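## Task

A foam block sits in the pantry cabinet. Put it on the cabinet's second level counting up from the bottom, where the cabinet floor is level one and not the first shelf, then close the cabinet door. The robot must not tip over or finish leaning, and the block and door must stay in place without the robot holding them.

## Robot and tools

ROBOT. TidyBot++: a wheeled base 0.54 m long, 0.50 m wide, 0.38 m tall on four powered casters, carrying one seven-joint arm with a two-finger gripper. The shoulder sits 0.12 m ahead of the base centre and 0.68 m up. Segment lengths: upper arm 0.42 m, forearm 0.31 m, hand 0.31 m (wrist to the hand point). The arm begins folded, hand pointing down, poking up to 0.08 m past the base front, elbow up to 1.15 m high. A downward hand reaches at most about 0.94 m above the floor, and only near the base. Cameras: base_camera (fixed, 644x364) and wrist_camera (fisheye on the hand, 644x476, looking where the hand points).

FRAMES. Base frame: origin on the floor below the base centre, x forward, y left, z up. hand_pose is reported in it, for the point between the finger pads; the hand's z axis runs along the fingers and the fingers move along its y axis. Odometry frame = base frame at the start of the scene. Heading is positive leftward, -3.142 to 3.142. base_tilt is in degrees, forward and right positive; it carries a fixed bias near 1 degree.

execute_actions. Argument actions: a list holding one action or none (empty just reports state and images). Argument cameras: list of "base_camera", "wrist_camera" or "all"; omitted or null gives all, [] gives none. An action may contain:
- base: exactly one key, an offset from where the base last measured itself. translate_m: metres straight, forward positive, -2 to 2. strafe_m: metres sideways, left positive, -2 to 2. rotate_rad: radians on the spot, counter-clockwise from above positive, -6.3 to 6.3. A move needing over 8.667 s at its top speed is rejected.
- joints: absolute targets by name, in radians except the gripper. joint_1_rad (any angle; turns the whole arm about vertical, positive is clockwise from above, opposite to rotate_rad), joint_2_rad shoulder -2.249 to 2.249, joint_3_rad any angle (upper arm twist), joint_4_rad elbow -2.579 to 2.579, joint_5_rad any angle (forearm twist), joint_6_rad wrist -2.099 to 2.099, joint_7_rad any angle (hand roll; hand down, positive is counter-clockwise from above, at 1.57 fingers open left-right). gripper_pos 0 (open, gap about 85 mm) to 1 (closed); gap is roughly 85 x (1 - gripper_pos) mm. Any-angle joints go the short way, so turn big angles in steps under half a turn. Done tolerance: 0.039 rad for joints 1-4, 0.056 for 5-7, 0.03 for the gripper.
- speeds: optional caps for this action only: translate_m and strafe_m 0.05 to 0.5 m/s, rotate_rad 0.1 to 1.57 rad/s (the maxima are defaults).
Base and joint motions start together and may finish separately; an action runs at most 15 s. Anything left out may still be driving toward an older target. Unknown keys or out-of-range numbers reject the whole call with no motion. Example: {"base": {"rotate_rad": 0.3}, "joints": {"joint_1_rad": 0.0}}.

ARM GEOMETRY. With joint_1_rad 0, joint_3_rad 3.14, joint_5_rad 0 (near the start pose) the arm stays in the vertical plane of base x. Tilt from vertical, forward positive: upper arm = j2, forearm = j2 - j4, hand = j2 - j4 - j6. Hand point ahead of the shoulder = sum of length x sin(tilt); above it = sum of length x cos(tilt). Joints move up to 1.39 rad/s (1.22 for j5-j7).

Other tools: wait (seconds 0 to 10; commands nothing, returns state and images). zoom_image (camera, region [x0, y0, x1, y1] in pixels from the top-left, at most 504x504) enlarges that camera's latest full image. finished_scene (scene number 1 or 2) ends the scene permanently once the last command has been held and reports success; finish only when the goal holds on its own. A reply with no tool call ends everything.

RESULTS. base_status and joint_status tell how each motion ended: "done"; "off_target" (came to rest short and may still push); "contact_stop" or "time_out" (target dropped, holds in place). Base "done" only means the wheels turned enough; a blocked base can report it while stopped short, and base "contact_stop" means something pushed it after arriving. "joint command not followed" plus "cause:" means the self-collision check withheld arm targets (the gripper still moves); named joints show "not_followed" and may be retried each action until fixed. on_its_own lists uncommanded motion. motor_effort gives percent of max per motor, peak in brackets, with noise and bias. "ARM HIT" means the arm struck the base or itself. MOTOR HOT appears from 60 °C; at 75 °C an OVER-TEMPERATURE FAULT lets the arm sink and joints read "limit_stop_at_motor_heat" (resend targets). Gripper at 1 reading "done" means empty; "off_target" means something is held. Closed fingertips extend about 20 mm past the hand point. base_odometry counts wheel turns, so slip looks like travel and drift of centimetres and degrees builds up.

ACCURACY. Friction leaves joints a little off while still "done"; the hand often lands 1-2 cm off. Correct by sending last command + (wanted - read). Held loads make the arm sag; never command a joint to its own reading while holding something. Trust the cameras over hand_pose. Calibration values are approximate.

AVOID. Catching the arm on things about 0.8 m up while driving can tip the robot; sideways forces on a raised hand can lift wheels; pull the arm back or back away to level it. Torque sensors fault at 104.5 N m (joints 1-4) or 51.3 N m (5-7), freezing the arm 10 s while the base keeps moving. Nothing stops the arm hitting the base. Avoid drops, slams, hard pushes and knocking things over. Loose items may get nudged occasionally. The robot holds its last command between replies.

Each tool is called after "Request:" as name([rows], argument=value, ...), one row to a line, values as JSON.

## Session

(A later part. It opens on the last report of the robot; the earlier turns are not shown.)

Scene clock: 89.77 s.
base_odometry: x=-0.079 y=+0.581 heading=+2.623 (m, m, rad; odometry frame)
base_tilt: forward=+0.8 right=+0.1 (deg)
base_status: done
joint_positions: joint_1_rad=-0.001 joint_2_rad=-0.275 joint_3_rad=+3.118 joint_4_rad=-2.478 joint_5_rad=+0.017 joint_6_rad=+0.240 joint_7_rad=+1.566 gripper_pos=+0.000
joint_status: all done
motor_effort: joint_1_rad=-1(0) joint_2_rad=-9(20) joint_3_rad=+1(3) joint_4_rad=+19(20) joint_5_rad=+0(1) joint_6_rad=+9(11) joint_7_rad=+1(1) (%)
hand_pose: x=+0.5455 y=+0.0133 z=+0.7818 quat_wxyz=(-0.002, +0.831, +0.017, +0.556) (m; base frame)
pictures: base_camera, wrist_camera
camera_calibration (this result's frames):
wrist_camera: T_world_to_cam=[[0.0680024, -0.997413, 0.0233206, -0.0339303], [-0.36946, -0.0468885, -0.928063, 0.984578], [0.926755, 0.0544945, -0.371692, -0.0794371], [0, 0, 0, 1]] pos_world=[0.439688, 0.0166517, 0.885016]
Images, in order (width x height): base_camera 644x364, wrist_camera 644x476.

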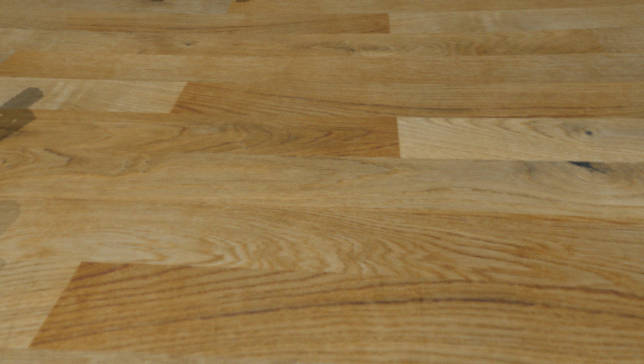

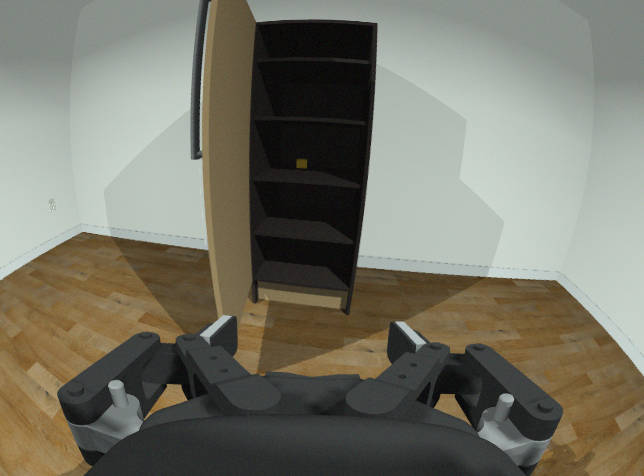

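Request:
execute_actions([
  {"base":{"translate_m":0.3},"joints":{"joint_1_rad":-0.01,"joint_2_rad":0.88,"joint_4_rad":-1.14,"joint_6_rad":0.15}},
])

Scene clock: 96.23 s.
base_odometry: x=-0.340 y=+0.730 heading=+2.623 (m, m, rad; odometry frame)
base_tilt: forward=+0.8 right=+0.1 (deg)
base_status: done
joint_positions: joint_1_rad=-0.001 joint_2_rad=+0.863 joint_3_rad=+3.118 joint_4_rad=-1.163 joint_5_rad=+0.017 joint_6_rad=+0.191 joint_7_rad=+1.566 gripper_pos=+0.000
joint_status: all done
motor_effort: joint_1_rad=-1(0) joint_2_rad=-50(51) joint_3_rad=+0(0) joint_4_rad=+22(22) joint_5_rad=-1(0) joint_6_rad=+9(10) joint_7_rad=+1(1) (%)
hand_pose: x=+1.0211 y=+0.0159 z=+0.7362 quat_wxyz=(-0.010, +0.794, +0.007, +0.608) (m; base frame)
pictures: base_camera, wrist_camera
camera_calibration (this result's frames):
wrist_camera: T_world_to_cam=[[0.0573977, -0.99834, 0.00485524, -0.0381202], [-0.248335, -0.0189876, -0.968488, 1.02373], [0.966972, 0.0543832, -0.249013, -0.668672], [0, 0, 0, 1]] pos_world=[0.903004, 0.0177459, 0.82515]
Images, in order (width x height): base_camera 644x364, wrist_camera 644x476.

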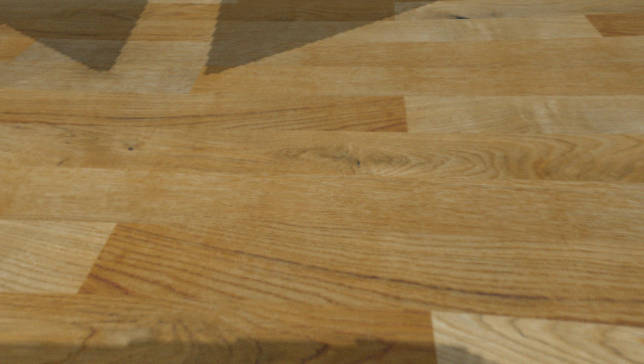

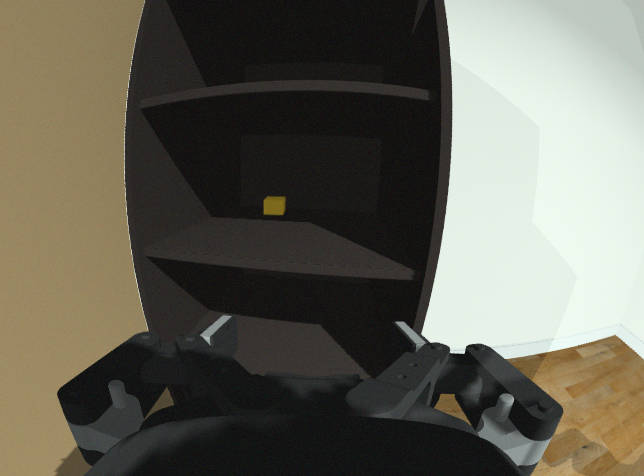

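Request:
execute_actions([
  {"base":{"strafe_m":0.08}},
], cameras=[])

Request:
execute_actions([
  {"base":{"translate_m":0.3},"joints":{"joint_2_rad":0.86},"speeds":{"translate_m":0.25}},
])

Scene clock: 100.57 s.
base_odometry: x=-0.380 y=+0.660 heading=+2.622 (m, m, rad; odometry frame)
base_tilt: forward=+0.8 right=+0.1 (deg)
base_status: done
joint_positions: joint_1_rad=-0.015 joint_2_rad=+0.863 joint_3_rad=+3.118 joint_4_rad=-1.162 joint_5_rad=+0.017 joint_6_rad=+0.190 joint_7_rad=+1.566 gripper_pos=+0.000
joint_status: not commanded
motor_effort: joint_1_rad=-2(6) joint_2_rad=-50(50) joint_3_rad=+0(2) joint_4_rad=+21(21) joint_5_rad=+0(0) joint_6_rad=+9(9) joint_7_rad=+1(1) (%)
hand_pose: x=+1.0210 y=+0.0287 z=+0.7366 quat_wxyz=(-0.014, +0.794, +0.012, +0.608) (m; base frame)
pictures: none
No camera images: the call's "cameras" was empty. Leave "cameras" out to get every camera's image.

Scene clock: 102.63 s.
base_odometry: x=-0.641 y=+0.809 heading=+2.623 (m, m, rad; odometry frame)
base_tilt: forward=+0.8 right=+0.1 (deg)
base_status: done
joint_positions: joint_1_rad=-0.015 joint_2_rad=+0.861 joint_3_rad=+3.118 joint_4_rad=-1.159 joint_5_rad=+0.017 joint_6_rad=+0.188 joint_7_rad=+1.566 gripper_pos=+0.000
joint_status: all done
motor_effort: joint_1_rad=+0(2) joint_2_rad=-50(52) joint_3_rad=+0(1) joint_4_rad=+22(23) joint_5_rad=+0(0) joint_6_rad=+9(10) joint_7_rad=+1(1) (%)
hand_pose: x=+1.0214 y=+0.0287 z=+0.7390 quat_wxyz=(-0.014, +0.793, +0.012, +0.609) (m; base frame)
pictures: base_camera, wrist_camera
camera_calibration (this result's frames):
wrist_camera: T_world_to_cam=[[0.0714465, -0.997431, 0.00520759, -0.0400476], [-0.245239, -0.0226268, -0.969199, 1.02422], [0.966826, 0.0679687, -0.246225, -0.671221], [0, 0, 0, 1]] pos_world=[0.902993, 0.0288521, 0.827607]
Images, in order (width x height): base_camera 644x364, wrist_camera 644x476.

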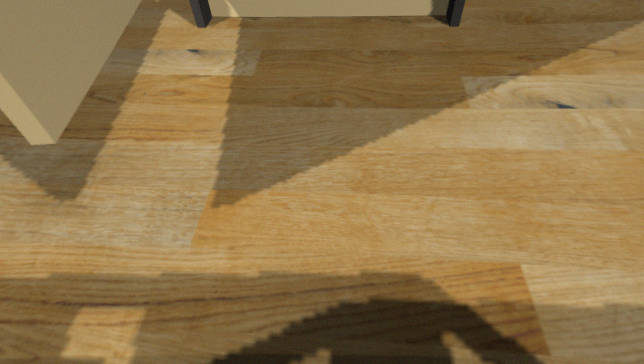

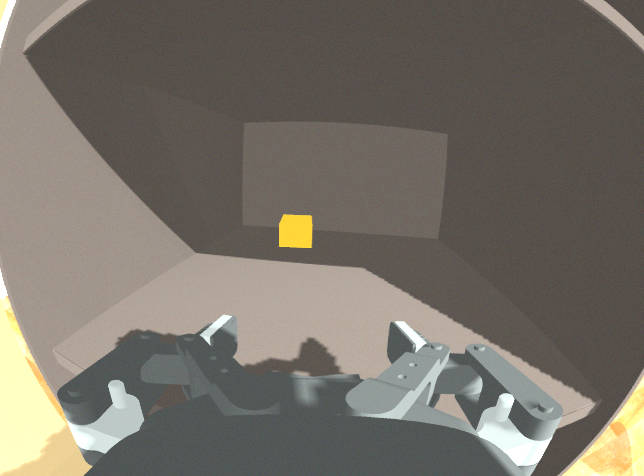

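Request:
execute_actions([
  {"base":{"strafe_m":0.045},"joints":{"joint_2_rad":0.9}},
], cameras=[])

Request:
execute_actions([
  {"base":{"translate_m":0.22},"speeds":{"translate_m":0.2}},
])

Scene clock: 107.00 s.
base_odometry: x=-0.663 y=+0.770 heading=+2.623 (m, m, rad; odometry frame)
base_tilt: forward=+0.8 right=+0.1 (deg)
base_status: done
joint_positions: joint_1_rad=-0.018 joint_2_rad=+0.882 joint_3_rad=+3.118 joint_4_rad=-1.158 joint_5_rad=+0.017 joint_6_rad=+0.188 joint_7_rad=+1.566 gripper_pos=+0.000
joint_status: all done
motor_effort: joint_1_rad=-1(4) joint_2_rad=-50(52) joint_3_rad=+0(2) joint_4_rad=+21(22) joint_5_rad=+0(0) joint_6_rad=+9(9) joint_7_rad=+1(1) (%)
hand_pose: x=+1.0225 y=+0.0313 z=+0.7208 quat_wxyz=(-0.015, +0.799, +0.013, +0.601) (m; base frame)
pictures: none
No camera images: the call's "cameras" was empty. Leave "cameras" out to get every camera's image.

Scene clock: 110.80 s.
base_odometry: x=-0.827 y=+0.863 heading=+2.625 (m, m, rad; odometry frame)
base_tilt: forward=+0.8 right=+0.1 (deg)
base_status: translate_m time_out (by the wheels' count: +0.189 of +0.220)
joint_positions: joint_1_rad=-0.012 joint_2_rad=+0.893 joint_3_rad=+3.121 joint_4_rad=-1.149 joint_5_rad=+0.017 joint_6_rad=+0.181 joint_7_rad=+1.566 gripper_pos=+0.000
joint_status: not commanded
motor_effort: joint_1_rad=-1(11) joint_2_rad=-48(67) joint_3_rad=+0(5) joint_4_rad=+21(24) joint_5_rad=+0(0) joint_6_rad=+9(10) joint_7_rad=+1(1) (%)
hand_pose: x=+1.0247 y=+0.0243 z=+0.7148 quat_wxyz=(-0.011, +0.801, +0.011, +0.598) (m; base frame)
pictures: base_camera, wrist_camera
camera_calibration (this result's frames):
wrist_camera: T_world_to_cam=[[0.0664981, -0.997768, 0.00609627, -0.0401071], [-0.271961, -0.0240032, -0.962009, 1.02378], [0.960008, 0.0623138, -0.27295, -0.653895], [0, 0, 0, 1]] pos_world=[0.90884, 0.0253031, 0.806647]
Images, in order (width x height): base_camera 644x364, wrist_camera 644x476.

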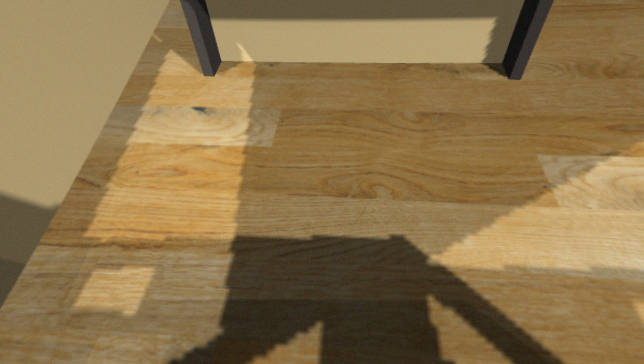

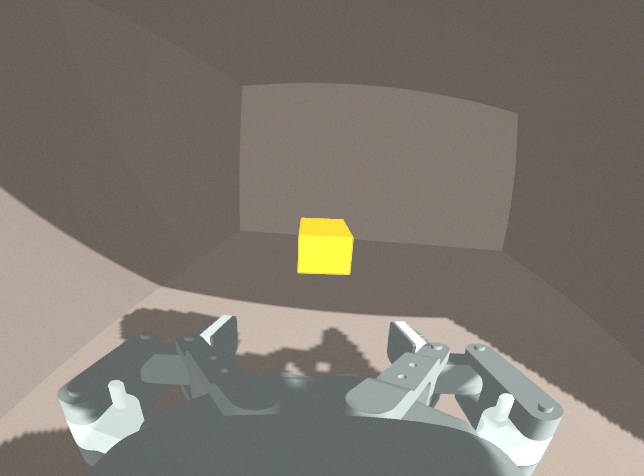

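Request:
execute_actions([
  {"base":{"strafe_m":-0.04},"joints":{"joint_1_rad":-0.05}},
], cameras=[])

Request:
execute_actions([
  {"base":{"translate_m":0.07},"joints":{"joint_2_rad":1.2,"joint_4_rad":-0.45,"joint_6_rad":-0.18},"speeds":{"translate_m":0.1}},
])

Scene clock: 113.97 s.
base_odometry: x=-0.808 y=+0.898 heading=+2.625 (m, m, rad; odometry frame)
base_tilt: forward=+0.8 right=+0.1 (deg)
base_status: done
joint_positions: joint_1_rad=-0.041 joint_2_rad=+0.893 joint_3_rad=+3.122 joint_4_rad=-1.149 joint_5_rad=+0.017 joint_6_rad=+0.181 joint_7_rad=+1.566 gripper_pos=+0.000
joint_status: all done
motor_effort: joint_1_rad=+0(2) joint_2_rad=-50(51) joint_3_rad=+0(1) joint_4_rad=+21(22) joint_5_rad=+1(0) joint_6_rad=+9(9) joint_7_rad=+1(1) (%)
hand_pose: x=+1.0237 y=+0.0503 z=+0.7148 quat_wxyz=(-0.020, +0.801, +0.022, +0.598) (m; base frame)
pictures: none
No camera images: the call's "cameras" was empty. Leave "cameras" out to get every camera's image.

Scene clock: 116.93 s.
base_odometry: x=-0.830 y=+0.905 heading=+2.639 (m, m, rad; odometry frame)
base_tilt: forward=+0.8 right=+0.1 (deg)
base_status: translate_m time_out (by the wheels' count: +0.023 of +0.070)
joint_positions: joint_1_rad=-0.050 joint_2_rad=+1.182 joint_3_rad=+3.122 joint_4_rad=-0.469 joint_5_rad=+0.017 joint_6_rad=-0.143 joint_7_rad=+1.566 gripper_pos=+0.000
joint_status: all done
motor_effort: joint_1_rad=-1(5) joint_2_rad=-58(71) joint_3_rad=+0(2) joint_4_rad=+24(26) joint_5_rad=+1(1) joint_6_rad=+9(10) joint_7_rad=+1(1) (%)
hand_pose: x=+1.1235 y=+0.0570 z=+0.7472 quat_wxyz=(-0.020, +0.781, +0.021, +0.623) (m; base frame)
pictures: base_camera, wrist_camera
camera_calibration (this result's frames):
wrist_camera: T_world_to_cam=[[0.0919258, -0.995733, 0.008148, -0.0444824], [-0.207953, -0.0271991, -0.977761, 1.02261], [0.97381, 0.0881871, -0.209566, -0.806299], [0, 0, 0, 1]] pos_world=[1.00193, 0.0546266, 0.831258]
Images, in order (width x height): base_camera 644x364, wrist_camera 644x476.

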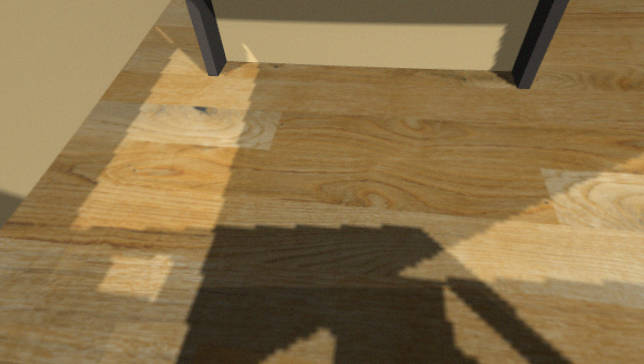

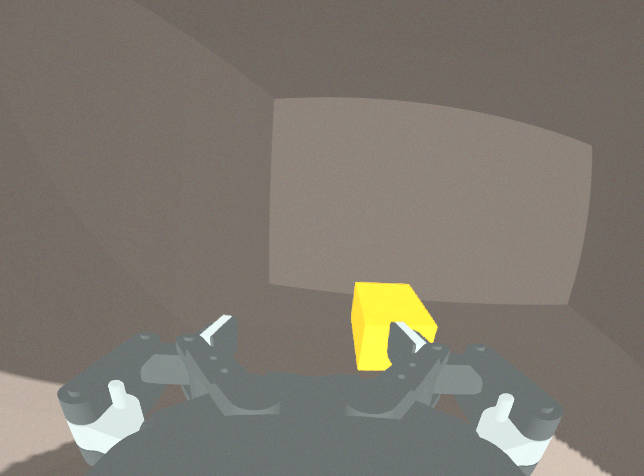

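Request:
execute_actions([
  {"base":{"strafe_m":-0.065}},
], cameras=["wrist_camera"])

Request:
execute_actions([
  {"base":{"translate_m":0.06},"joints":{"joint_2_rad":1.235},"speeds":{"translate_m":0.1}},
])

Scene clock: 119.80 s.
base_odometry: x=-0.799 y=+0.962 heading=+2.639 (m, m, rad; odometry frame)
base_tilt: forward=+0.8 right=+0.1 (deg)
base_status: done
joint_positions: joint_1_rad=-0.042 joint_2_rad=+1.182 joint_3_rad=+3.122 joint_4_rad=-0.469 joint_5_rad=+0.017 joint_6_rad=-0.143 joint_7_rad=+1.566 gripper_pos=+0.000
joint_status: not commanded
motor_effort: joint_1_rad=-1(6) joint_2_rad=-57(58) joint_3_rad=+0(1) joint_4_rad=+23(24) joint_5_rad=+0(0) joint_6_rad=+9(9) joint_7_rad=+1(1) (%)
hand_pose: x=+1.1240 y=+0.0493 z=+0.7472 quat_wxyz=(-0.018, +0.781, +0.018, +0.624) (m; base frame)
pictures: wrist_camera
camera_calibration (this result's frames):
wrist_camera: T_world_to_cam=[[0.0842647, -0.99641, 0.00814839, -0.043571], [-0.208142, -0.0255981, -0.977764, 1.02263], [0.974462, 0.0806949, -0.209552, -0.806389], [0, 0, 0, 1]] pos_world=[1.00232, 0.0478344, 0.831266]
Images, in order (width x height): wrist_camera 644x476.

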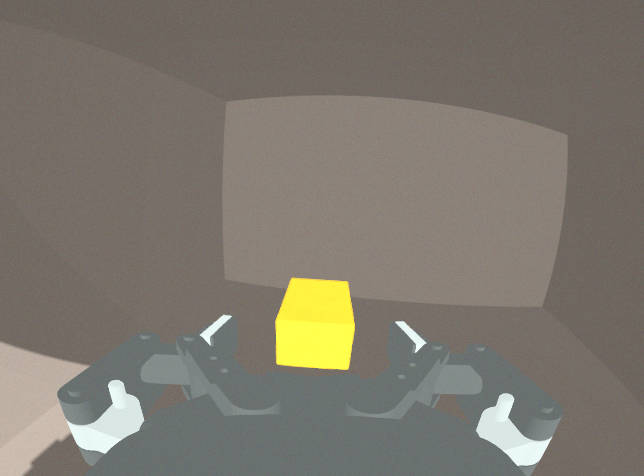

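Scene clock: 120.97 s.
base_odometry: x=-0.851 y=+0.991 heading=+2.639 (m, m, rad; odometry frame)
base_tilt: forward=+0.8 right=+0.1 (deg)
base_status: done
joint_positions: joint_1_rad=-0.042 joint_2_rad=+1.219 joint_3_rad=+3.122 joint_4_rad=-0.467 joint_5_rad=+0.017 joint_6_rad=-0.143 joint_7_rad=+1.566 gripper_pos=+0.000
joint_status: all done
motor_effort: joint_1_rad=-1(1) joint_2_rad=-58(59) joint_3_rad=+0(0) joint_4_rad=+23(25) joint_5_rad=+0(1) joint_6_rad=+9(10) joint_7_rad=+1(1) (%)
hand_pose: x=+1.1259 y=+0.0494 z=+0.7120 quat_wxyz=(-0.017, +0.792, +0.018, +0.610) (m; base frame)
pictures: base_camera, wrist_camera
camera_calibration (this result's frames):
wrist_camera: T_world_to_cam=[[0.0845202, -0.996399, 0.00669365, -0.0425981], [-0.241337, -0.0269883, -0.970066, 1.02064], [0.966754, 0.0803748, -0.242749, -0.783371], [0, 0, 0, 1]] pos_world=[1.00725, 0.0480638, 0.80021]
Images, in order (width x height): base_camera 644x364, wrist_camera 644x476.

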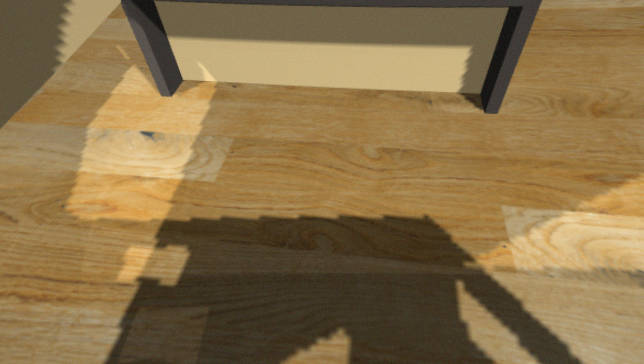

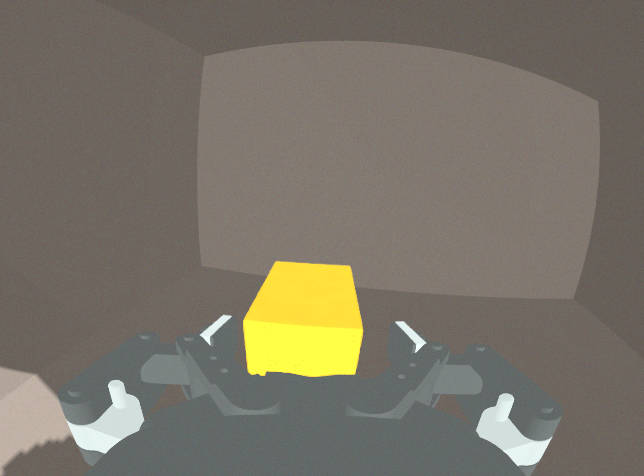

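Block is between the fingers.

Request:
execute_actions([
  {"base":{"translate_m":0.015},"joints":{"gripper_pos":1}},
], cameras=["wrist_camera"])

Request:
execute_actions([
  {"joints":{"joint_2_rad":1.19}},
], cameras=[])

Request:
execute_actions([
  {"base":{"translate_m":-0.5},"speeds":{"translate_m":0.3}},
])

Scene clock: 123.43 s.
base_odometry: x=-0.865 y=+0.999 heading=+2.638 (m, m, rad; odometry frame)
base_tilt: forward=+0.8 right=+0.1 (deg)
base_status: done
joint_positions: joint_1_rad=-0.042 joint_2_rad=+1.219 joint_3_rad=+3.122 joint_4_rad=-0.466 joint_5_rad=+0.017 joint_6_rad=-0.143 joint_7_rad=+1.566 gripper_pos=+0.377
joint_status: gripper_pos off_target (ended at +0.377, target +1.000)
motor_effort: joint_1_rad=-1(3) joint_2_rad=-58(61) joint_3_rad=+0(1) joint_4_rad=+23(24) joint_5_rad=+0(0) joint_6_rad=+9(9) joint_7_rad=+1(1) (%)
hand_pose: x=+1.1260 y=+0.0494 z=+0.7118 quat_wxyz=(-0.017, +0.792, +0.018, +0.610) (m; base frame)
pictures: wrist_camera
camera_calibration (this result's frames):
wrist_camera: T_world_to_cam=[[0.0845631, -0.996396, 0.00668748, -0.0425971], [-0.241419, -0.0269996, -0.970045, 1.0205], [0.96673, 0.0804156, -0.242832, -0.783408], [0, 0, 0, 1]] pos_world=[1.00731, 0.0481078, 0.799981]
Images, in order (width x height): wrist_camera 644x476.

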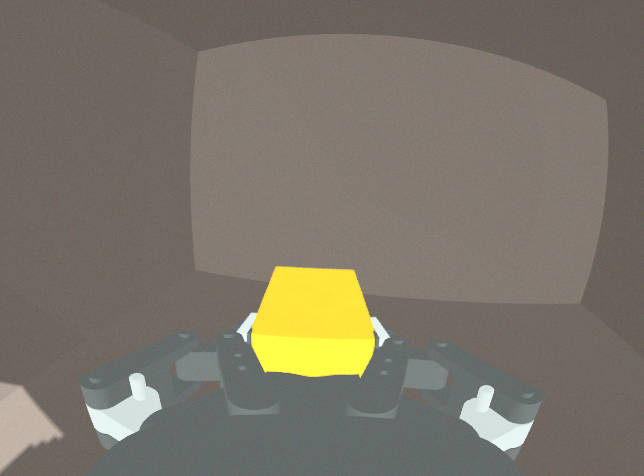

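Scene clock: 124.13 s.
base_odometry: x=-0.865 y=+0.999 heading=+2.638 (m, m, rad; odometry frame)
base_tilt: forward=+0.8 right=+0.1 (deg)
base_status: not commanded
joint_positions: joint_1_rad=-0.042 joint_2_rad=+1.212 joint_3_rad=+3.122 joint_4_rad=-0.466 joint_5_rad=+0.017 joint_6_rad=-0.143 joint_7_rad=+1.566 gripper_pos=+0.377
joint_status: all done
motor_effort: joint_1_rad=-1(1) joint_2_rad=-59(61) joint_3_rad=+0(0) joint_4_rad=+24(24) joint_5_rad=+0(0) joint_6_rad=+9(10) joint_7_rad=+1(1) (%)
hand_pose: x=+1.1258 y=+0.0494 z=+0.7190 quat_wxyz=(-0.018, +0.790, +0.018, +0.613) (m; base frame)
pictures: none
No camera images: the call's "cameras" was empty. Leave "cameras" out to get every camera's image.

Scene clock: 126.83 s.
base_odometry: x=-0.426 y=+0.758 heading=+2.638 (m, m, rad; odometry frame)
base_tilt: forward=+0.8 right=+0.1 (deg)
base_status: done
joint_positions: joint_1_rad=-0.044 joint_2_rad=+1.211 joint_3_rad=+3.122 joint_4_rad=-0.466 joint_5_rad=+0.017 joint_6_rad=-0.144 joint_7_rad=+1.566 gripper_pos=+0.377
joint_status: not commanded
motor_effort: joint_1_rad=-1(6) joint_2_rad=-58(62) joint_3_rad=+0(1) joint_4_rad=+24(25) joint_5_rad=+1(1) joint_6_rad=+9(10) joint_7_rad=+1(1) (%)
hand_pose: x=+1.1256 y=+0.0508 z=+0.7197 quat_wxyz=(-0.018, +0.790, +0.018, +0.613) (m; base frame)
pictures: base_camera, wrist_camera
camera_calibration (this result's frames):
wrist_camera: T_world_to_cam=[[0.0858732, -0.996281, 0.00699844, -0.0429667], [-0.234431, -0.0270327, -0.971757, 1.02148], [0.968332, 0.0818072, -0.235881, -0.788067], [0, 0, 0, 1]] pos_world=[1.00627, 0.049276, 0.80704]
Images, in order (width x height): base_camera 644x364, wrist_camera 644x476.

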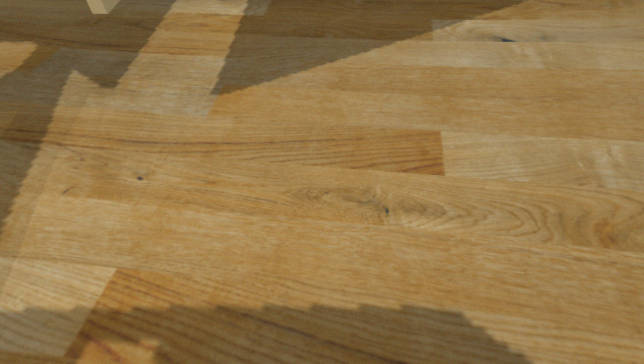

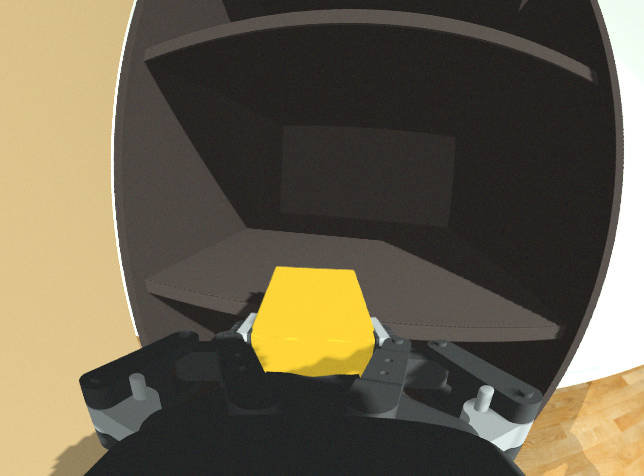

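Request:
execute_actions([
  {"joints":{"joint_2_rad":1.47,"joint_4_rad":-0.77,"joint_6_rad":0.53}},
])

Scene clock: 130.50 s.
base_odometry: x=-0.426 y=+0.758 heading=+2.638 (m, m, rad; odometry frame)
base_tilt: forward=+0.8 right=+0.1 (deg)
base_status: not commanded
joint_positions: joint_1_rad=-0.044 joint_2_rad=+1.479 joint_3_rad=+3.122 joint_4_rad=-0.774 joint_5_rad=+0.017 joint_6_rad=+0.489 joint_7_rad=+1.566 gripper_pos=+0.377
joint_status: all done
motor_effort: joint_1_rad=-1(1) joint_2_rad=-57(65) joint_3_rad=+0(1) joint_4_rad=+20(24) joint_5_rad=+1(0) joint_6_rad=+10(12) joint_7_rad=+1(1) (%)
hand_pose: x=+1.0860 y=+0.0521 z=+0.4627 quat_wxyz=(-0.022, +0.772, +0.018, +0.635) (m; base frame)
pictures: base_camera, wrist_camera
camera_calibration (this result's frames):
wrist_camera: T_world_to_cam=[[0.0893009, -0.995996, 0.00404576, -0.0388533], [-0.178646, -0.0200132, -0.98371, 0.707063], [0.979853, 0.0871234, -0.179718, -0.849265], [0, 0, 0, 1]] pos_world=[0.961938, 0.0494437, 0.543074]
Images, in order (width x height): base_camera 644x364, wrist_camera 644x476.

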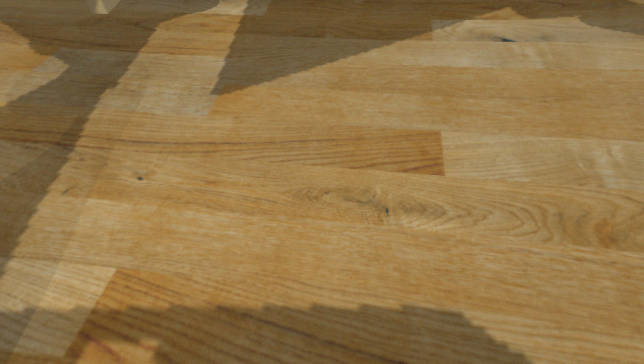

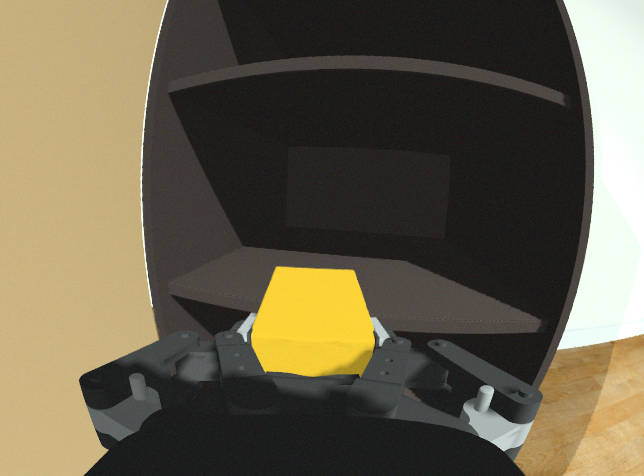

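Request:
execute_actions([
  {"base":{"translate_m":0.36},"joints":{"joint_2_rad":1.45},"speeds":{"translate_m":0.25}},
])

Scene clock: 134.23 s.
base_odometry: x=-0.742 y=+0.932 heading=+2.638 (m, m, rad; odometry frame)
base_tilt: forward=+0.8 right=+0.1 (deg)
base_status: done
joint_positions: joint_1_rad=-0.044 joint_2_rad=+1.475 joint_3_rad=+3.122 joint_4_rad=-0.774 joint_5_rad=+0.017 joint_6_rad=+0.489 joint_7_rad=+1.566 gripper_pos=+0.377
joint_status: all done
motor_effort: joint_1_rad=-1(5) joint_2_rad=-57(60) joint_3_rad=+0(1) joint_4_rad=+20(21) joint_5_rad=+0(0) joint_6_rad=+10(10) joint_7_rad=+1(1) (%)
hand_pose: x=+1.0869 y=+0.0522 z=+0.4667 quat_wxyz=(-0.022, +0.770, +0.018, +0.637) (m; base frame)
pictures: base_camera, wrist_camera
camera_calibration (this result's frames):
wrist_camera: T_world_to_cam=[[0.0893554, -0.995991, 0.00423814, -0.0389888], [-0.174453, -0.0198401, -0.984466, 0.706954], [0.980603, 0.0872279, -0.175526, -0.852206], [0, 0, 0, 1]] pos_world=[0.962489, 0.0495297, 0.546553]
Images, in order (width x height): base_camera 644x364, wrist_camera 644x476.

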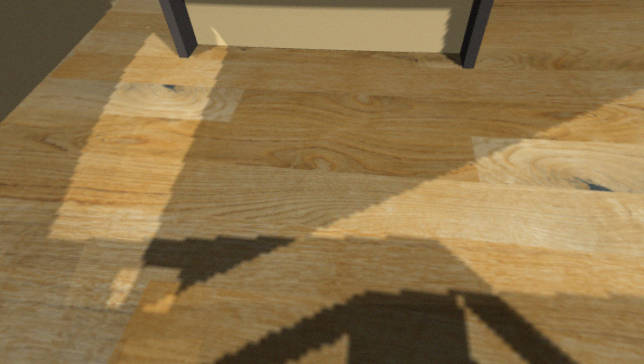

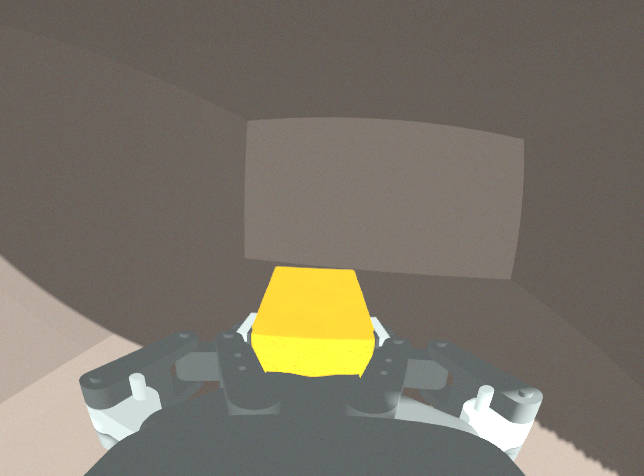

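Request:
execute_actions([
  {"joints":{"joint_2_rad":1.51}},
], cameras=[])

Request:
execute_actions([
  {"joints":{"gripper_pos":0}},
], cameras=["wrist_camera"])

Request:
execute_actions([
  {"base":{"translate_m":-0.75},"joints":{"joint_2_rad":1.47}},
])

Scene clock: 136.30 s.
base_odometry: x=-0.742 y=+0.932 heading=+2.638 (m, m, rad; odometry frame)
base_tilt: forward=+0.8 right=+0.1 (deg)
base_status: not commanded
joint_positions: joint_1_rad=-0.044 joint_2_rad=+1.496 joint_3_rad=+3.122 joint_4_rad=-0.774 joint_5_rad=+0.017 joint_6_rad=+0.493 joint_7_rad=+1.566 gripper_pos=+0.377
joint_status: all done
motor_effort: joint_1_rad=-1(1) joint_2_rad=-57(59) joint_3_rad=+0(1) joint_4_rad=+20(20) joint_5_rad=+0(0) joint_6_rad=+10(10) joint_7_rad=+1(1) (%)
hand_pose: x=+1.0825 y=+0.0520 z=+0.4476 quat_wxyz=(-0.022, +0.776, +0.018, +0.630) (m; base frame)
pictures: none
No camera images: the call's "cameras" was empty. Leave "cameras" out to get every camera's image.

Scene clock: 137.40 s.
base_odometry: x=-0.742 y=+0.932 heading=+2.638 (m, m, rad; odometry frame)
base_tilt: forward=+0.8 right=+0.1 (deg)
base_status: not commanded
joint_positions: joint_1_rad=-0.044 joint_2_rad=+1.496 joint_3_rad=+3.122 joint_4_rad=-0.774 joint_5_rad=+0.017 joint_6_rad=+0.493 joint_7_rad=+1.566 gripper_pos=+0.000
joint_status: all done
motor_effort: joint_1_rad=-1(1) joint_2_rad=-56(57) joint_3_rad=-1(0) joint_4_rad=+19(20) joint_5_rad=+0(0) joint_6_rad=+9(10) joint_7_rad=+1(1) (%)
hand_pose: x=+1.0825 y=+0.0520 z=+0.4476 quat_wxyz=(-0.022, +0.776, +0.018, +0.630) (m; base frame)
pictures: wrist_camera
camera_calibration (this result's frames):
wrist_camera: T_world_to_cam=[[0.0893948, -0.99599, 0.00341669, -0.0383834], [-0.190985, -0.0205084, -0.981379, 0.703955], [0.977514, 0.0870777, -0.192052, -0.840407], [0, 0, 0, 1]] pos_world=[0.959385, 0.0493882, 0.529575]
Images, in order (width x height): wrist_camera 644x476.

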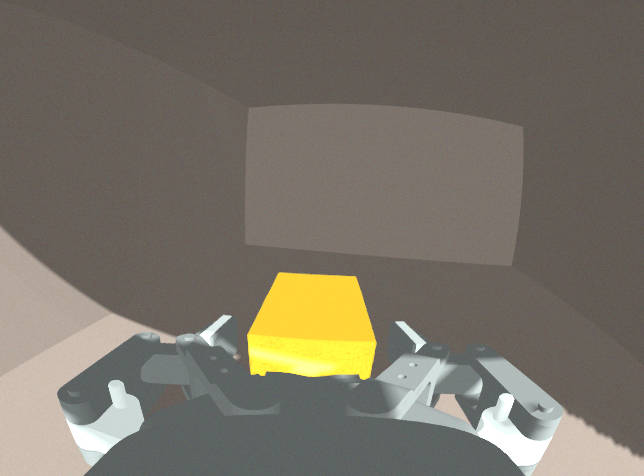

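Scene clock: 140.37 s.
base_odometry: x=-0.085 y=+0.570 heading=+2.638 (m, m, rad; odometry frame)
base_tilt: forward=+0.8 right=+0.1 (deg)
base_status: done
joint_positions: joint_1_rad=-0.046 joint_2_rad=+1.483 joint_3_rad=+3.122 joint_4_rad=-0.774 joint_5_rad=+0.017 joint_6_rad=+0.493 joint_7_rad=+1.566 gripper_pos=+0.000
joint_status: all done
motor_effort: joint_1_rad=-1(6) joint_2_rad=-56(60) joint_3_rad=-1(2) joint_4_rad=+19(20) joint_5_rad=+1(0) joint_6_rad=+9(10) joint_7_rad=+1(1) (%)
hand_pose: x=+1.0852 y=+0.0541 z=+0.4597 quat_wxyz=(-0.022, +0.772, +0.019, +0.635) (m; base frame)
pictures: base_camera, wrist_camera
camera_calibration (this result's frames):
wrist_camera: T_world_to_cam=[[0.091369, -0.995809, 0.00398794, -0.039007], [-0.17865, -0.0203313, -0.983703, 0.704027], [0.979661, 0.0891675, -0.179759, -0.849041], [0, 0, 0, 1]] pos_world=[0.961111, 0.0511771, 0.540086]
Images, in order (width x height): base_camera 644x364, wrist_camera 644x476.

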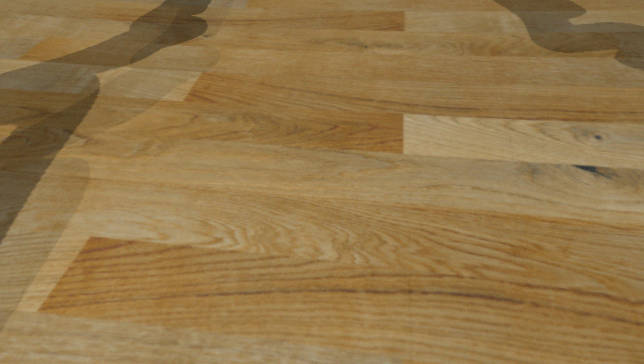

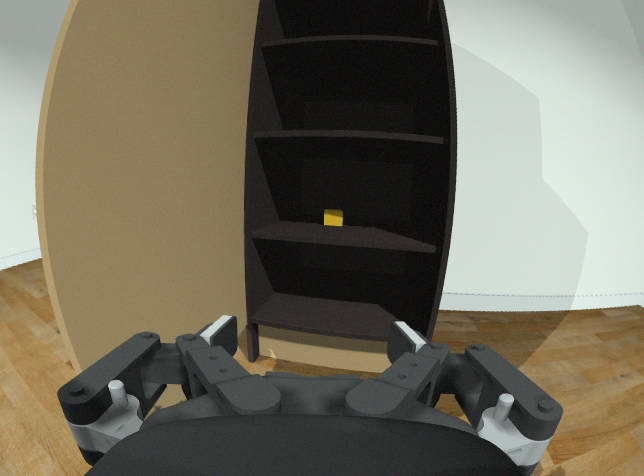

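Request:
execute_actions([
  {"base":{"translate_m":-0.12},"joints":{"gripper_pos":1}},
], cameras=[])

Request:
execute_actions([
  {"base":{"strafe_m":0.5}},
], cameras=[])

Request:
execute_actions([
  {"base":{"translate_m":0.3}},
])

Scene clock: 143.40 s.
base_odometry: x=+0.020 y=+0.512 heading=+2.638 (m, m, rad; odometry frame)
base_tilt: forward=+0.8 right=+0.1 (deg)
base_status: done
joint_positions: joint_1_rad=-0.046 joint_2_rad=+1.483 joint_3_rad=+3.122 joint_4_rad=-0.774 joint_5_rad=+0.017 joint_6_rad=+0.493 joint_7_rad=+1.566 gripper_pos=+0.999
joint_status: all done
motor_effort: joint_1_rad=-1(3) joint_2_rad=-57(59) joint_3_rad=-1(1) joint_4_rad=+20(20) joint_5_rad=+0(0) joint_6_rad=+9(9) joint_7_rad=+1(1) (%)
hand_pose: x=+1.0852 y=+0.0541 z=+0.4597 quat_wxyz=(-0.022, +0.772, +0.019, +0.635) (m; base frame)
pictures: none
No camera images: the call's "cameras" was empty. Leave "cameras" out to get every camera's image.

Scene clock: 145.80 s.
base_odometry: x=-0.221 y=+0.074 heading=+2.638 (m, m, rad; odometry frame)
base_tilt: forward=+0.8 right=+0.0 (deg)
base_status: done
joint_positions: joint_1_rad=-0.059 joint_2_rad=+1.483 joint_3_rad=+3.122 joint_4_rad=-0.774 joint_5_rad=+0.017 joint_6_rad=+0.493 joint_7_rad=+1.566 gripper_pos=+0.999
joint_status: not commanded
motor_effort: joint_1_rad=+0(6) joint_2_rad=-56(58) joint_3_rad=+0(1) joint_4_rad=+19(20) joint_5_rad=+1(0) joint_6_rad=+9(9) joint_7_rad=+1(1) (%)
hand_pose: x=+1.0844 y=+0.0668 z=+0.4597 quat_wxyz=(-0.027, +0.772, +0.024, +0.635) (m; base frame)
pictures: none
No camera images: the call's "cameras" was empty. Leave "cameras" out to get every camera's image.

Scene clock: 147.73 s.
base_odometry: x=-0.484 y=+0.218 heading=+2.639 (m, m, rad; odometry frame)
base_tilt: forward=+0.8 right=+0.1 (deg)
base_status: done
joint_positions: joint_1_rad=-0.059 joint_2_rad=+1.483 joint_3_rad=+3.122 joint_4_rad=-0.774 joint_5_rad=+0.017 joint_6_rad=+0.493 joint_7_rad=+1.566 gripper_pos=+0.999
joint_status: not commanded
motor_effort: joint_1_rad=-1(2) joint_2_rad=-56(59) joint_3_rad=+0(1) joint_4_rad=+19(21) joint_5_rad=+1(0) joint_6_rad=+9(10) joint_7_rad=+1(1) (%)
hand_pose: x=+1.0844 y=+0.0668 z=+0.4597 quat_wxyz=(-0.027, +0.772, +0.024, +0.635) (m; base frame)
pictures: base_camera, wrist_camera
camera_calibration (this result's frames):
wrist_camera: T_world_to_cam=[[0.104492, -0.994518, 0.00399016, -0.04057], [-0.178315, -0.0226821, -0.983712, 0.703982], [0.978409, 0.102079, -0.179707, -0.848928], [0, 0, 0, 1]] pos_world=[0.960369, 0.0622779, 0.540119]
Images, in order (width x height): base_camera 644x364, wrist_camera 644x476.

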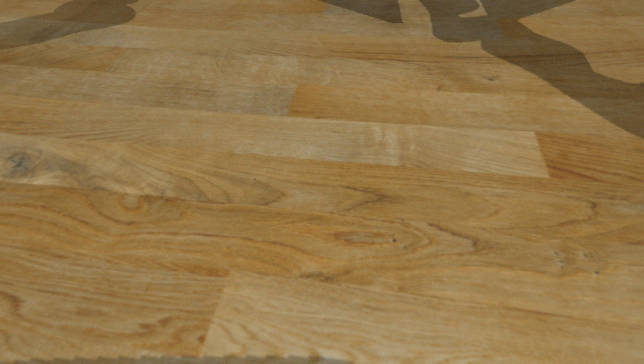

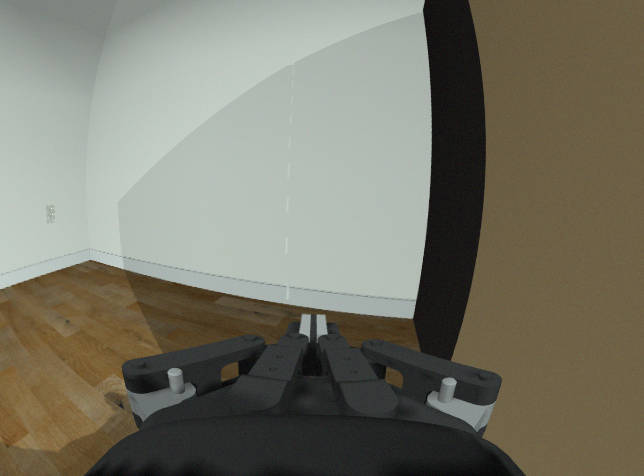

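Hand is outside the door. Sweep right.

Request:
execute_actions([
  {"base":{"strafe_m":-0.5},"speeds":{"strafe_m":0.2}},
])

Scene clock: 152.00 s.
base_odometry: x=-0.243 y=+0.657 heading=+2.639 (m, m, rad; odometry frame)
base_tilt: forward=+0.8 right=+0.1 (deg)
base_status: done
joint_positions: joint_1_rad=-0.050 joint_2_rad=+1.483 joint_3_rad=+3.121 joint_4_rad=-0.774 joint_5_rad=+0.018 joint_6_rad=+0.493 joint_7_rad=+1.566 gripper_pos=+0.999
joint_status: not commanded
motor_effort: joint_1_rad=-2(11) joint_2_rad=-57(58) joint_3_rad=-1(4) joint_4_rad=+19(20) joint_5_rad=+0(4) joint_6_rad=+9(10) joint_7_rad=+1(1) (%)
hand_pose: x=+1.0849 y=+0.0585 z=+0.4597 quat_wxyz=(-0.024, +0.772, +0.020, +0.635) (m; base frame)
pictures: base_camera, wrist_camera
camera_calibration (this result's frames):
wrist_camera: T_world_to_cam=[[0.0960817, -0.995367, 0.00354968, -0.0395443], [-0.178504, -0.0207389, -0.983721, 0.704013], [0.979237, 0.0938839, -0.179669, -0.849038], [0, 0, 0, 1]] pos_world=[0.960877, 0.0549504, 0.540146]
Images, in order (width x height): base_camera 644x364, wrist_camera 644x476.

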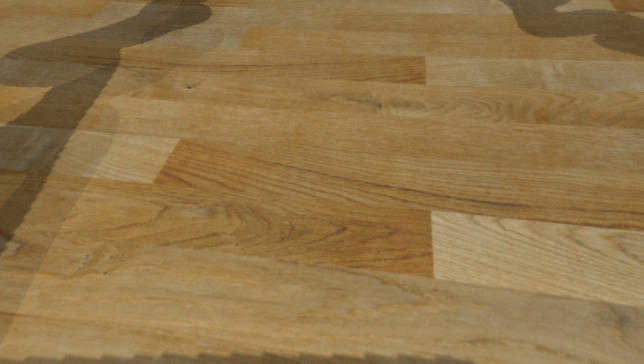

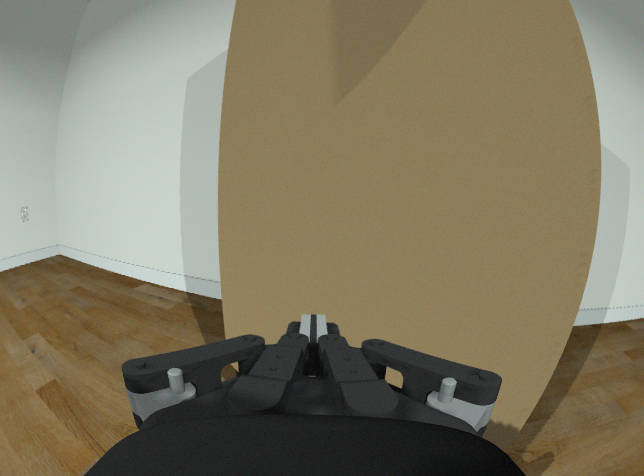

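Request:
execute_actions([
  {"base":{"strafe_m":-0.15},"speeds":{"strafe_m":0.2}},
], cameras=["wrist_camera"])

Request:
execute_actions([
  {"base":{"translate_m":0.2},"speeds":{"translate_m":0.12}},
])

Scene clock: 155.23 s.
base_odometry: x=-0.171 y=+0.788 heading=+2.639 (m, m, rad; odometry frame)
base_tilt: forward=+0.8 right=+0.1 (deg)
base_status: done
joint_positions: joint_1_rad=-0.048 joint_2_rad=+1.483 joint_3_rad=+3.121 joint_4_rad=-0.774 joint_5_rad=+0.018 joint_6_rad=+0.493 joint_7_rad=+1.566 gripper_pos=+0.999
joint_status: not commanded
motor_effort: joint_1_rad=-2(4) joint_2_rad=-57(57) joint_3_rad=-1(1) joint_4_rad=+20(20) joint_5_rad=+0(0) joint_6_rad=+9(9) joint_7_rad=+1(1) (%)
hand_pose: x=+1.0851 y=+0.0566 z=+0.4597 quat_wxyz=(-0.023, +0.772, +0.020, +0.635) (m; base frame)
pictures: wrist_camera
camera_calibration (this result's frames):
wrist_camera: T_world_to_cam=[[0.094147, -0.995552, 0.00354967, -0.039314], [-0.178544, -0.0203919, -0.983721, 0.704018], [0.979417, 0.0919805, -0.179669, -0.849059], [0, 0, 0, 1]] pos_world=[0.960983, 0.0533141, 0.540146]
Images, in order (width x height): wrist_camera 644x476.

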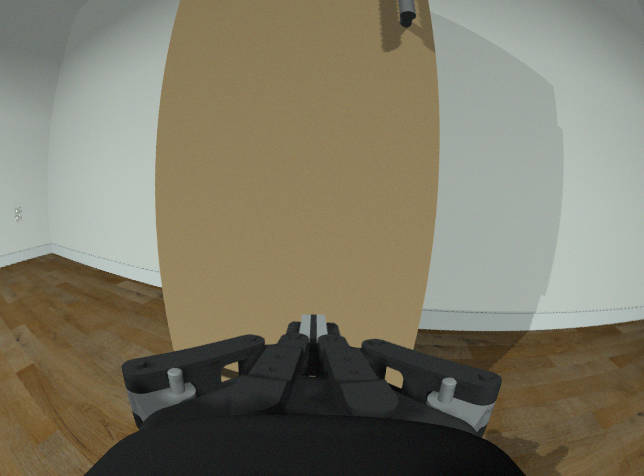

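Scene clock: 157.53 s.
base_odometry: x=-0.346 y=+0.885 heading=+2.639 (m, m, rad; odometry frame)
base_tilt: forward=+0.8 right=+0.1 (deg)
base_status: done
joint_positions: joint_1_rad=-0.048 joint_2_rad=+1.483 joint_3_rad=+3.121 joint_4_rad=-0.774 joint_5_rad=+0.018 joint_6_rad=+0.494 joint_7_rad=+1.566 gripper_pos=+0.999
joint_status: not commanded
motor_effort: joint_1_rad=+0(3) joint_2_rad=-56(59) joint_3_rad=+0(1) joint_4_rad=+19(21) joint_5_rad=+0(0) joint_6_rad=+9(10) joint_7_rad=+1(1) (%)
hand_pose: x=+1.0851 y=+0.0566 z=+0.4601 quat_wxyz=(-0.023, +0.772, +0.020, +0.635) (m; base frame)
pictures: base_camera, wrist_camera
camera_calibration (this result's frames):
wrist_camera: T_world_to_cam=[[0.0941493, -0.995552, 0.00356985, -0.0393256], [-0.178061, -0.020367, -0.983809, 0.703883], [0.979505, 0.0919893, -0.179186, -0.849391], [0, 0, 0, 1]] pos_world=[0.961019, 0.0533201, 0.540427]
Images, in order (width x height): base_camera 644x364, wrist_camera 644x476.

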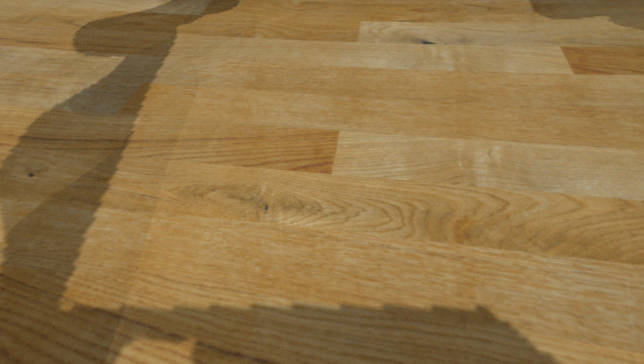

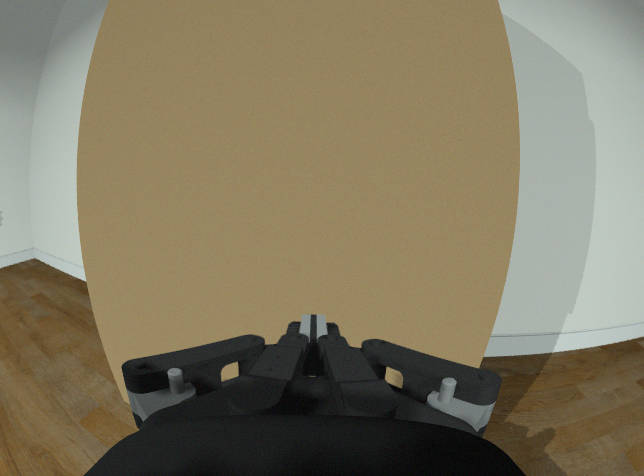

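Request:
execute_actions([
  {"base":{"translate_m":0.1},"speeds":{"translate_m":0.08}},
], cameras=[])

Request:
execute_actions([
  {"base":{"translate_m":-0.4}},
])

Scene clock: 160.70 s.
base_odometry: x=-0.433 y=+0.933 heading=+2.639 (m, m, rad; odometry frame)
base_tilt: forward=+0.8 right=+0.1 (deg)
base_status: done
joint_positions: joint_1_rad=-0.084 joint_2_rad=+1.498 joint_3_rad=+3.120 joint_4_rad=-0.860 joint_5_rad=+0.018 joint_6_rad=+0.503 joint_7_rad=+1.566 gripper_pos=+0.999
joint_status: not commanded
motor_effort: joint_1_rad=+8(8) joint_2_rad=-63(66) joint_3_rad=+3(3) joint_4_rad=+35(38) joint_5_rad=-2(2) joint_6_rad=+12(14) joint_7_rad=+1(1) (%)
hand_pose: x=+1.0550 y=+0.0903 z=+0.4026 quat_wxyz=(-0.035, +0.799, +0.035, +0.599) (m; base frame)
pictures: none
No camera images: the call's "cameras" was empty. Leave "cameras" out to get every camera's image.

Scene clock: 162.97 s.
base_odometry: x=-0.082 y=+0.740 heading=+2.640 (m, m, rad; odometry frame)
base_tilt: forward=+0.8 right=+0.1 (deg)
base_status: done
joint_positions: joint_1_rad=-0.055 joint_2_rad=+1.464 joint_3_rad=+3.120 joint_4_rad=-0.775 joint_5_rad=+0.018 joint_6_rad=+0.503 joint_7_rad=+1.566 gripper_pos=+0.999
joint_status: not commanded
motor_effort: joint_1_rad=+0(7) joint_2_rad=-57(67) joint_3_rad=+0(2) joint_4_rad=+19(33) joint_5_rad=+0(1) joint_6_rad=+9(13) joint_7_rad=+1(1) (%)
hand_pose: x=+1.0891 y=+0.0641 z=+0.4812 quat_wxyz=(-0.027, +0.763, +0.022, +0.646) (m; base frame)
pictures: base_camera, wrist_camera
camera_calibration (this result's frames):
wrist_camera: T_world_to_cam=[[0.101223, -0.994858, 0.00339358, -0.0399341], [-0.15025, -0.0186592, -0.988472, 0.697358], [0.983452, 0.0995466, -0.151366, -0.868381], [0, 0, 0, 1]] pos_world=[0.962832, 0.0597278, 0.55801]
Images, in order (width x height): base_camera 644x364, wrist_camera 644x476.

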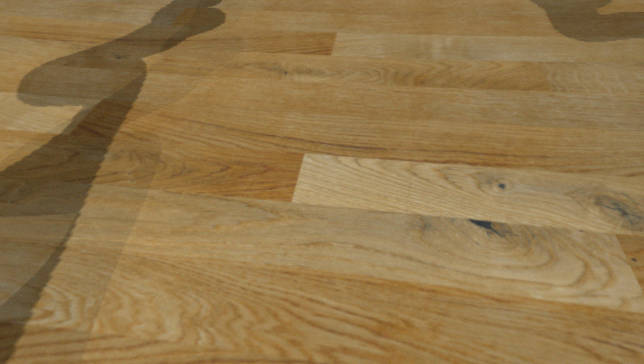

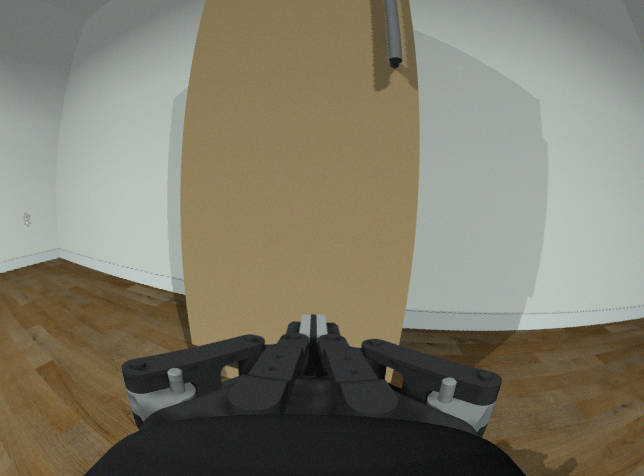

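Request:
finished_scene(scene=1)

The scene is finished: the task was done.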